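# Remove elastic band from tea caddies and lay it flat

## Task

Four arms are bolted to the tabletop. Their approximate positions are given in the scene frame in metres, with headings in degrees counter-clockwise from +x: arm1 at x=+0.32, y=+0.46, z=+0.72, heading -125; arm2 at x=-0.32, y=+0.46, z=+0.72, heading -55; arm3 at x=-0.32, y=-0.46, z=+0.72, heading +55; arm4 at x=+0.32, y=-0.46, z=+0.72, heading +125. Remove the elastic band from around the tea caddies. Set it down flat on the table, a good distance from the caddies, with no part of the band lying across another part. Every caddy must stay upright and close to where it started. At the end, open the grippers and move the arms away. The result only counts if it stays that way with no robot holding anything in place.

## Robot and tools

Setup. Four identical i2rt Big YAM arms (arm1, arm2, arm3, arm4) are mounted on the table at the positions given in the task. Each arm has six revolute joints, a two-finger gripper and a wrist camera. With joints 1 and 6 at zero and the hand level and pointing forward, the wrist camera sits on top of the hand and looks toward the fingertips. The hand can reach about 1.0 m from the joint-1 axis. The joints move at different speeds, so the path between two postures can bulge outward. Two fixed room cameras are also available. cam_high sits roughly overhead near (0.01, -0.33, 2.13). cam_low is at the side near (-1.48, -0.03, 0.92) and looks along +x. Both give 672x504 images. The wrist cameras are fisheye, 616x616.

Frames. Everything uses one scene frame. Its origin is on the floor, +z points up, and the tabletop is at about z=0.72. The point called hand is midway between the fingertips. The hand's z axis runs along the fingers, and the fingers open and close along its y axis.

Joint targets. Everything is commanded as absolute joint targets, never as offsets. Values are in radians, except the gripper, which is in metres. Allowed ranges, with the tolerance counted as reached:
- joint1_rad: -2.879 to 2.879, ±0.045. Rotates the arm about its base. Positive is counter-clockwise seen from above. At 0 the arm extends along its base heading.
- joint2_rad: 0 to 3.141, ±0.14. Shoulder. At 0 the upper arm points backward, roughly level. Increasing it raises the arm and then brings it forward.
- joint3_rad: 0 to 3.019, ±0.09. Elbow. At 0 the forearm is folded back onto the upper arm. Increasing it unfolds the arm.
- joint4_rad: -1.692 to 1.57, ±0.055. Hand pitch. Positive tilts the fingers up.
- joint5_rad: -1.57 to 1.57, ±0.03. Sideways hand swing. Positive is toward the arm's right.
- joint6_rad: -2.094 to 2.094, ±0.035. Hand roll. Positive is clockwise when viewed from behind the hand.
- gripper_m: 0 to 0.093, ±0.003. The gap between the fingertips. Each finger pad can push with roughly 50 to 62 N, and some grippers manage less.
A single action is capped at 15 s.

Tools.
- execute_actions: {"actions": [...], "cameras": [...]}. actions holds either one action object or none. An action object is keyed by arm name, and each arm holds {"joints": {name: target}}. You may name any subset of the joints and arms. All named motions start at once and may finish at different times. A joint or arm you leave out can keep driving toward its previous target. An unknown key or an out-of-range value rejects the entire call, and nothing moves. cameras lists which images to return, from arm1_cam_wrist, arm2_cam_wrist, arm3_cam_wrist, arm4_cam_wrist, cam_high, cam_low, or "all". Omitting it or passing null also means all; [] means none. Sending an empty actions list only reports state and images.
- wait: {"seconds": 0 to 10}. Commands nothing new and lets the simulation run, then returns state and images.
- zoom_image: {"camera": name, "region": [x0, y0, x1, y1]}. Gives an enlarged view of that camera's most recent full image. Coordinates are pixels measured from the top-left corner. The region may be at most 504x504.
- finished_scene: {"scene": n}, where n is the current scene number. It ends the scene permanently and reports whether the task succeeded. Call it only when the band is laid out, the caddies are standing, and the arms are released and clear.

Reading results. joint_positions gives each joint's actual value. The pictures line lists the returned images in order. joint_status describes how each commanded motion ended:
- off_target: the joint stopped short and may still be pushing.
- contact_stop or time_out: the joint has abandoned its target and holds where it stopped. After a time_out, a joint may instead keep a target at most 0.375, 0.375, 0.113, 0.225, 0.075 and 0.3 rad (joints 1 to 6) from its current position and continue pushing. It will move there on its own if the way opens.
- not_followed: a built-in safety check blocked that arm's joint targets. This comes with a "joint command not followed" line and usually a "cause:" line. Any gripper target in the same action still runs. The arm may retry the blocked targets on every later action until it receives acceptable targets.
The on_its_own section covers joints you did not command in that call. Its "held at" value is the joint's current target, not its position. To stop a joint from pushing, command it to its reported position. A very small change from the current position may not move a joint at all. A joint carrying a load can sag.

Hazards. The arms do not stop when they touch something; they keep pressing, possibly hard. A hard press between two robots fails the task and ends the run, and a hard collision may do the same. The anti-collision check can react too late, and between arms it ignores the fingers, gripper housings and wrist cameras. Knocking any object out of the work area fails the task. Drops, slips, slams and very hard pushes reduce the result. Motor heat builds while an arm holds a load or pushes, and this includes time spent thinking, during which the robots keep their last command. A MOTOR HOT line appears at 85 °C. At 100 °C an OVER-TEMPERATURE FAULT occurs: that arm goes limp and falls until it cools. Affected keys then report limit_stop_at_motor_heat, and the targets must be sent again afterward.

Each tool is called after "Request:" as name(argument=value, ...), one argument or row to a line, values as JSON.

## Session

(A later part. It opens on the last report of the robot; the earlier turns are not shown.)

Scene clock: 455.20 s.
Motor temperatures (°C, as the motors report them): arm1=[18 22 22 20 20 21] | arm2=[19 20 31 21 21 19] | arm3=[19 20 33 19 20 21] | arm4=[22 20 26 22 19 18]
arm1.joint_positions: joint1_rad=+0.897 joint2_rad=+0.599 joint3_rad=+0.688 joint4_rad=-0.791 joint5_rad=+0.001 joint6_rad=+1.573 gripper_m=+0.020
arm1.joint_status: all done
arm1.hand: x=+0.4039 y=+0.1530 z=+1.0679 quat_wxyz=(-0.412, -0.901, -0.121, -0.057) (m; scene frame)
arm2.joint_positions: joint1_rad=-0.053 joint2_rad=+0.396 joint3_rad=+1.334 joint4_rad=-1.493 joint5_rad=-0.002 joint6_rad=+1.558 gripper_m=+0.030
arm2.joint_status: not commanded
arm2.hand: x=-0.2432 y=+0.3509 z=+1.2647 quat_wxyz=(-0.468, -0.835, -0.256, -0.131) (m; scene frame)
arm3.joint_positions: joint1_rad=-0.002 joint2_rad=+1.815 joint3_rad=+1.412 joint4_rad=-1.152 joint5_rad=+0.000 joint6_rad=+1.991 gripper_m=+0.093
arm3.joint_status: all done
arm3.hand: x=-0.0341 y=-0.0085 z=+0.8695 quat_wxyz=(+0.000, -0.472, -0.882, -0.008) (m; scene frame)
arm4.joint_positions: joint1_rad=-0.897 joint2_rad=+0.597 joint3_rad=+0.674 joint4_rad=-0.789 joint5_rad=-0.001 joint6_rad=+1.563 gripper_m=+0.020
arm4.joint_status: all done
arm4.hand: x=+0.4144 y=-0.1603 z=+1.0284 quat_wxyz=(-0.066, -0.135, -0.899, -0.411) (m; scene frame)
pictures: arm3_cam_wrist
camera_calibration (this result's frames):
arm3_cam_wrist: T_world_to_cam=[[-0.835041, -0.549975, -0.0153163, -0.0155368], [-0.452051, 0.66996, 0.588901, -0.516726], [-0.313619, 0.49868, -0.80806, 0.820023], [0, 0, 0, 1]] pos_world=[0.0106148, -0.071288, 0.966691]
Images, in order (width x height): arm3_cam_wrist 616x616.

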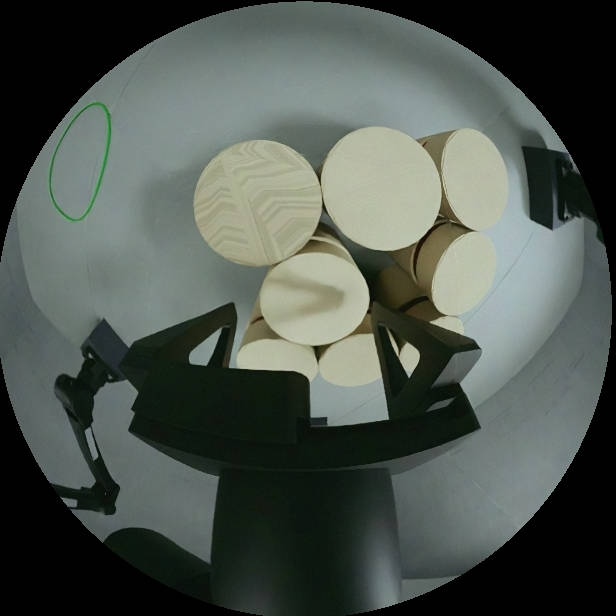

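Request:
execute_actions(
  actions=[
    {"arm3":{"joints":{"joint1_rad":0.016,"joint4_rad":-1.18}}},
  ],
  cameras=[],
)

Request:
execute_actions(
  actions=[
    {"arm3":{"joints":{"joint2_rad":1.915}}},
  ],
  cameras=["arm3_cam_wrist","cam_low"],
)

Scene clock: 461.77 s.
Motor temperatures (°C, as the motors report them): arm1=[18 22 24 20 20 21] | arm2=[19 20 31 21 21 19] | arm3=[19 21 32 19 20 21] | arm4=[22 20 27 22 19 18]
arm1.joint_positions: joint1_rad=+0.897 joint2_rad=+0.599 joint3_rad=+0.688 joint4_rad=-0.791 joint5_rad=+0.001 joint6_rad=+1.573 gripper_m=+0.020
arm1.joint_status: not commanded
arm1.hand: x=+0.4039 y=+0.1530 z=+1.0679 quat_wxyz=(-0.412, -0.901, -0.121, -0.057) (m; scene frame)
arm2.joint_positions: joint1_rad=-0.053 joint2_rad=+0.396 joint3_rad=+1.334 joint4_rad=-1.493 joint5_rad=-0.002 joint6_rad=+1.558 gripper_m=+0.030
arm2.joint_status: not commanded
arm2.hand: x=-0.2432 y=+0.3509 z=+1.2647 quat_wxyz=(-0.468, -0.835, -0.256, -0.131) (m; scene frame)
arm3.joint_positions: joint1_rad=+0.004 joint2_rad=+1.815 joint3_rad=+1.412 joint4_rad=-1.168 joint5_rad=+0.000 joint6_rad=+1.991 gripper_m=+0.093
arm3.joint_status: all done
arm3.hand: x=-0.0387 y=-0.0102 z=+0.8694 quat_wxyz=(+0.001, -0.470, -0.883, +0.000) (m; scene frame)
arm4.joint_positions: joint1_rad=-0.897 joint2_rad=+0.597 joint3_rad=+0.674 joint4_rad=-0.789 joint5_rad=-0.001 joint6_rad=+1.563 gripper_m=+0.020
arm4.joint_status: not commanded
arm4.hand: x=+0.4144 y=-0.1603 z=+1.0284 quat_wxyz=(-0.066, -0.135, -0.899, -0.411) (m; scene frame)
pictures: none
No camera images: the call's "cameras" was empty. Leave "cameras" out to get every camera's image.

Scene clock: 462.77 s.
Motor temperatures (°C, as the motors report them): arm1=[18 22 24 20 20 21] | arm2=[19 20 31 21 21 19] | arm3=[19 21 32 19 20 21] | arm4=[22 20 27 22 19 18]
arm1.joint_positions: joint1_rad=+0.897 joint2_rad=+0.599 joint3_rad=+0.688 joint4_rad=-0.791 joint5_rad=+0.001 joint6_rad=+1.573 gripper_m=+0.020
arm1.joint_status: not commanded
arm1.hand: x=+0.4039 y=+0.1530 z=+1.0679 quat_wxyz=(-0.412, -0.901, -0.121, -0.057) (m; scene frame)
arm2.joint_positions: joint1_rad=-0.053 joint2_rad=+0.396 joint3_rad=+1.334 joint4_rad=-1.493 joint5_rad=-0.002 joint6_rad=+1.558 gripper_m=+0.030
arm2.joint_status: not commanded
arm2.hand: x=-0.2432 y=+0.3509 z=+1.2647 quat_wxyz=(-0.468, -0.835, -0.256, -0.131) (m; scene frame)
arm3.joint_positions: joint1_rad=+0.004 joint2_rad=+1.897 joint3_rad=+1.412 joint4_rad=-1.168 joint5_rad=+0.000 joint6_rad=+1.991 gripper_m=+0.093
arm3.joint_status: all done
arm3.hand: x=-0.0416 y=-0.0147 z=+0.8275 quat_wxyz=(+0.003, -0.469, -0.882, +0.041) (m; scene frame)
arm4.joint_positions: joint1_rad=-0.897 joint2_rad=+0.597 joint3_rad=+0.674 joint4_rad=-0.789 joint5_rad=-0.001 joint6_rad=+1.563 gripper_m=+0.020
arm4.joint_status: not commanded
arm4.hand: x=+0.4144 y=-0.1603 z=+1.0284 quat_wxyz=(-0.066, -0.135, -0.899, -0.411) (m; scene frame)
pictures: arm3_cam_wrist, cam_low
camera_calibration (this result's frames):
arm3_cam_wrist: T_world_to_cam=[[-0.830287, -0.552365, 0.0742706, -0.0998314], [-0.42615, 0.715076, 0.554132, -0.460768], [-0.359192, 0.428439, -0.829109, 0.801352], [0, 0, 0, 1]] pos_world=[0.00859454, -0.0689897, 0.927149]
Images, in order (width x height): arm3_cam_wrist 616x616, cam_low 672x504.

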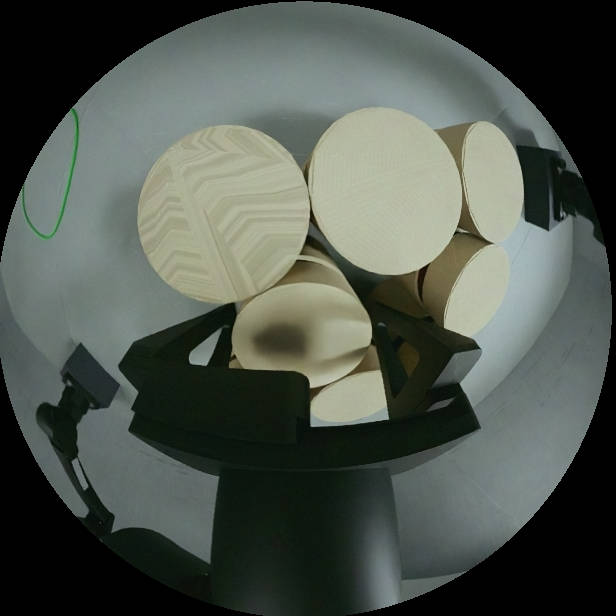

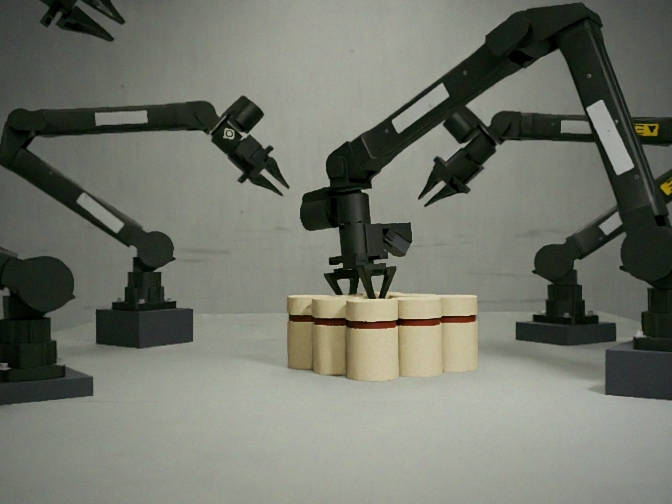

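Request:
execute_actions(
  actions=[
    {"arm3":{"joints":{"gripper_m":0.082,"joint1_rad":-0.055,"joint4_rad":-1.06,"joint2_rad":1.91}}},
  ],
  cameras=["arm3_cam_wrist","cam_low"],
)

Scene clock: 469.17 s.
Motor temperatures (°C, as the motors report them): arm1=[18 21 24 20 20 21] | arm2=[19 20 30 21 21 19] | arm3=[19 21 32 19 20 21] | arm4=[22 20 28 22 19 18]
arm1.joint_positions: joint1_rad=+0.897 joint2_rad=+0.599 joint3_rad=+0.688 joint4_rad=-0.791 joint5_rad=+0.001 joint6_rad=+1.573 gripper_m=+0.020
arm1.joint_status: not commanded
arm1.hand: x=+0.4039 y=+0.1530 z=+1.0679 quat_wxyz=(-0.412, -0.901, -0.121, -0.057) (m; scene frame)
arm2.joint_positions: joint1_rad=-0.053 joint2_rad=+0.396 joint3_rad=+1.334 joint4_rad=-1.493 joint5_rad=-0.002 joint6_rad=+1.558 gripper_m=+0.030
arm2.joint_status: not commanded
arm2.hand: x=-0.2432 y=+0.3509 z=+1.2647 quat_wxyz=(-0.468, -0.835, -0.256, -0.131) (m; scene frame)
arm3.joint_positions: joint1_rad=-0.049 joint2_rad=+1.897 joint3_rad=+1.412 joint4_rad=-1.074 joint5_rad=-0.004 joint6_rad=+1.991 gripper_m=+0.082
arm3.joint_status: all done
arm3.hand: x=-0.0057 y=-0.0108 z=+0.8267 quat_wxyz=(+0.002, -0.493, -0.870, -0.006) (m; scene frame)
arm4.joint_positions: joint1_rad=-0.897 joint2_rad=+0.597 joint3_rad=+0.674 joint4_rad=-0.789 joint5_rad=-0.001 joint6_rad=+1.563 gripper_m=+0.020
arm4.joint_status: not commanded
arm4.hand: x=+0.4144 y=-0.1603 z=+1.0284 quat_wxyz=(-0.066, -0.135, -0.899, -0.411) (m; scene frame)
pictures: arm3_cam_wrist, cam_low
camera_calibration (this result's frames):
arm3_cam_wrist: T_world_to_cam=[[-0.860543, -0.509288, -0.00951147, 0.00173164], [-0.415954, 0.691813, 0.590234, -0.477808], [-0.294019, 0.511879, -0.807176, 0.795018], [0, 0, 0, 1]] pos_world=[0.0364947, -0.0755169, 0.923754]
Images, in order (width x height): arm3_cam_wrist 616x616, cam_low 672x504.

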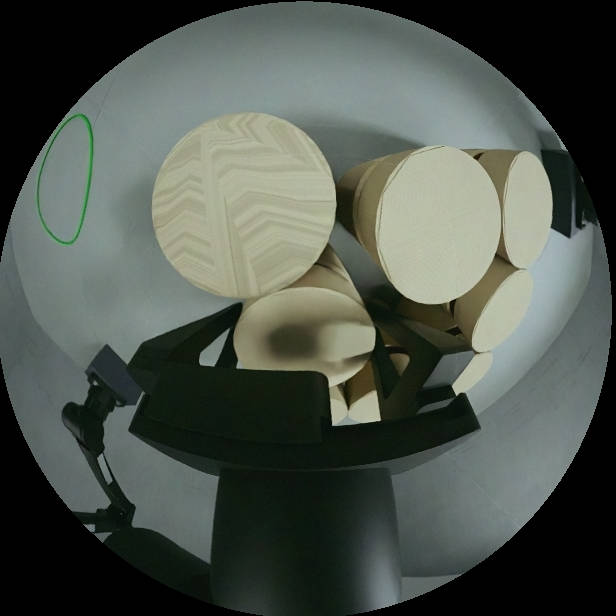

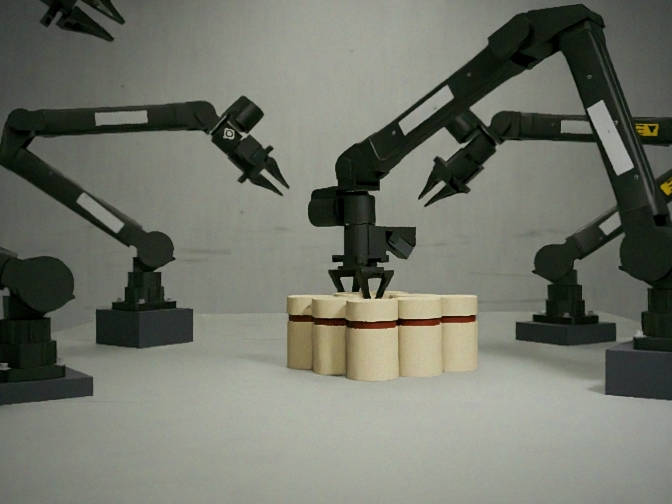

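Request:
execute_actions(
  actions=[
    {"arm3":{"joints":{"gripper_m":0.093}}},
  ],
  cameras=[],
)

Request:
execute_actions(
  actions=[
    {"arm3":{"joints":{"joint2_rad":0.9}}},
  ],
  cameras=["cam_high","cam_low"],
)

Scene clock: 473.30 s.
Motor temperatures (°C, as the motors report them): arm1=[18 21 25 20 20 21] | arm2=[19 20 30 21 21 19] | arm3=[19 21 31 19 20 21] | arm4=[22 20 29 22 19 18]
arm1.joint_positions: joint1_rad=+0.897 joint2_rad=+0.599 joint3_rad=+0.688 joint4_rad=-0.791 joint5_rad=+0.001 joint6_rad=+1.573 gripper_m=+0.020
arm1.joint_status: not commanded
arm1.hand: x=+0.4039 y=+0.1530 z=+1.0679 quat_wxyz=(-0.412, -0.901, -0.121, -0.057) (m; scene frame)
arm2.joint_positions: joint1_rad=-0.053 joint2_rad=+0.396 joint3_rad=+1.334 joint4_rad=-1.493 joint5_rad=-0.002 joint6_rad=+1.558 gripper_m=+0.030
arm2.joint_status: not commanded
arm2.hand: x=-0.2432 y=+0.3509 z=+1.2647 quat_wxyz=(-0.468, -0.835, -0.256, -0.131) (m; scene frame)
arm3.joint_positions: joint1_rad=-0.049 joint2_rad=+1.897 joint3_rad=+1.412 joint4_rad=-1.073 joint5_rad=-0.002 joint6_rad=+1.991 gripper_m=+0.093
arm3.joint_status: all done
arm3.hand: x=-0.0052 y=-0.0107 z=+0.8267 quat_wxyz=(+0.001, -0.493, -0.870, -0.007) (m; scene frame)
arm4.joint_positions: joint1_rad=-0.897 joint2_rad=+0.597 joint3_rad=+0.674 joint4_rad=-0.789 joint5_rad=-0.001 joint6_rad=+1.563 gripper_m=+0.020
arm4.joint_status: not commanded
arm4.hand: x=+0.4144 y=-0.1603 z=+1.0284 quat_wxyz=(-0.066, -0.135, -0.899, -0.411) (m; scene frame)
pictures: none
No camera images: the call's "cameras" was empty. Leave "cameras" out to get every camera's image.

Scene clock: 474.90 s.
Motor temperatures (°C, as the motors report them): arm1=[18 21 25 20 20 21] | arm2=[19 20 30 21 21 19] | arm3=[19 21 32 19 20 21] | arm4=[22 20 29 22 19 18]
arm1.joint_positions: joint1_rad=+0.897 joint2_rad=+0.599 joint3_rad=+0.688 joint4_rad=-0.791 joint5_rad=+0.001 joint6_rad=+1.573 gripper_m=+0.020
arm1.joint_status: not commanded
arm1.hand: x=+0.4039 y=+0.1530 z=+1.0679 quat_wxyz=(-0.412, -0.901, -0.121, -0.057) (m; scene frame)
arm2.joint_positions: joint1_rad=-0.053 joint2_rad=+0.396 joint3_rad=+1.334 joint4_rad=-1.493 joint5_rad=-0.002 joint6_rad=+1.558 gripper_m=+0.030
arm2.joint_status: not commanded
arm2.hand: x=-0.2432 y=+0.3509 z=+1.2647 quat_wxyz=(-0.468, -0.835, -0.256, -0.131) (m; scene frame)
arm3.joint_positions: joint1_rad=-0.049 joint2_rad=+0.885 joint3_rad=+1.406 joint4_rad=-1.067 joint5_rad=-0.002 joint6_rad=+1.991 gripper_m=+0.093
arm3.joint_status: all done
arm3.hand: x=-0.1038 y=-0.1524 z=+1.3121 quat_wxyz=(-0.045, -0.430, -0.758, -0.488) (m; scene frame)
arm4.joint_positions: joint1_rad=-0.897 joint2_rad=+0.597 joint3_rad=+0.674 joint4_rad=-0.789 joint5_rad=-0.001 joint6_rad=+1.563 gripper_m=+0.020
arm4.joint_status: not commanded
arm4.hand: x=+0.4144 y=-0.1603 z=+1.0284 quat_wxyz=(-0.066, -0.135, -0.899, -0.411) (m; scene frame)
pictures: cam_high, cam_low
Images, in order (width x height): cam_high 672x504, cam_low 672x504.

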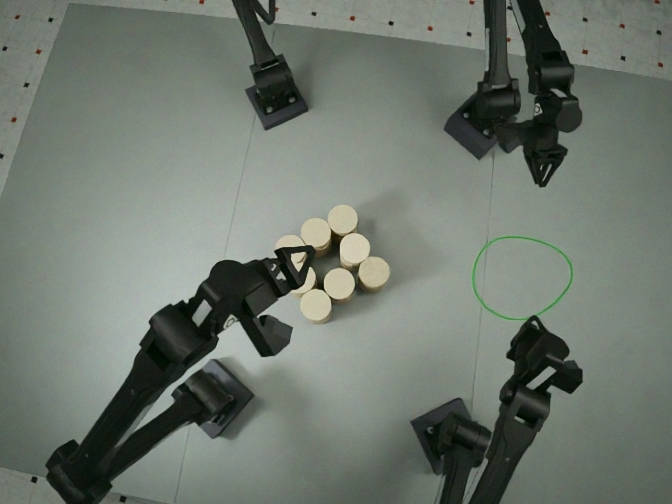

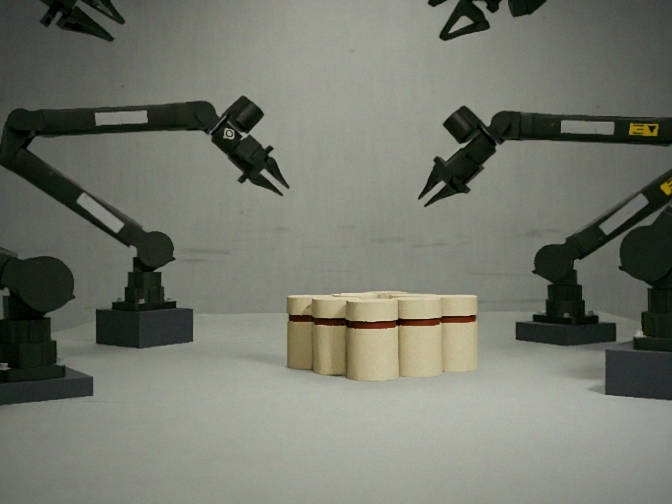

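Request:
finished_scene(
  scene=1,
)

The scene is finished: the task was done.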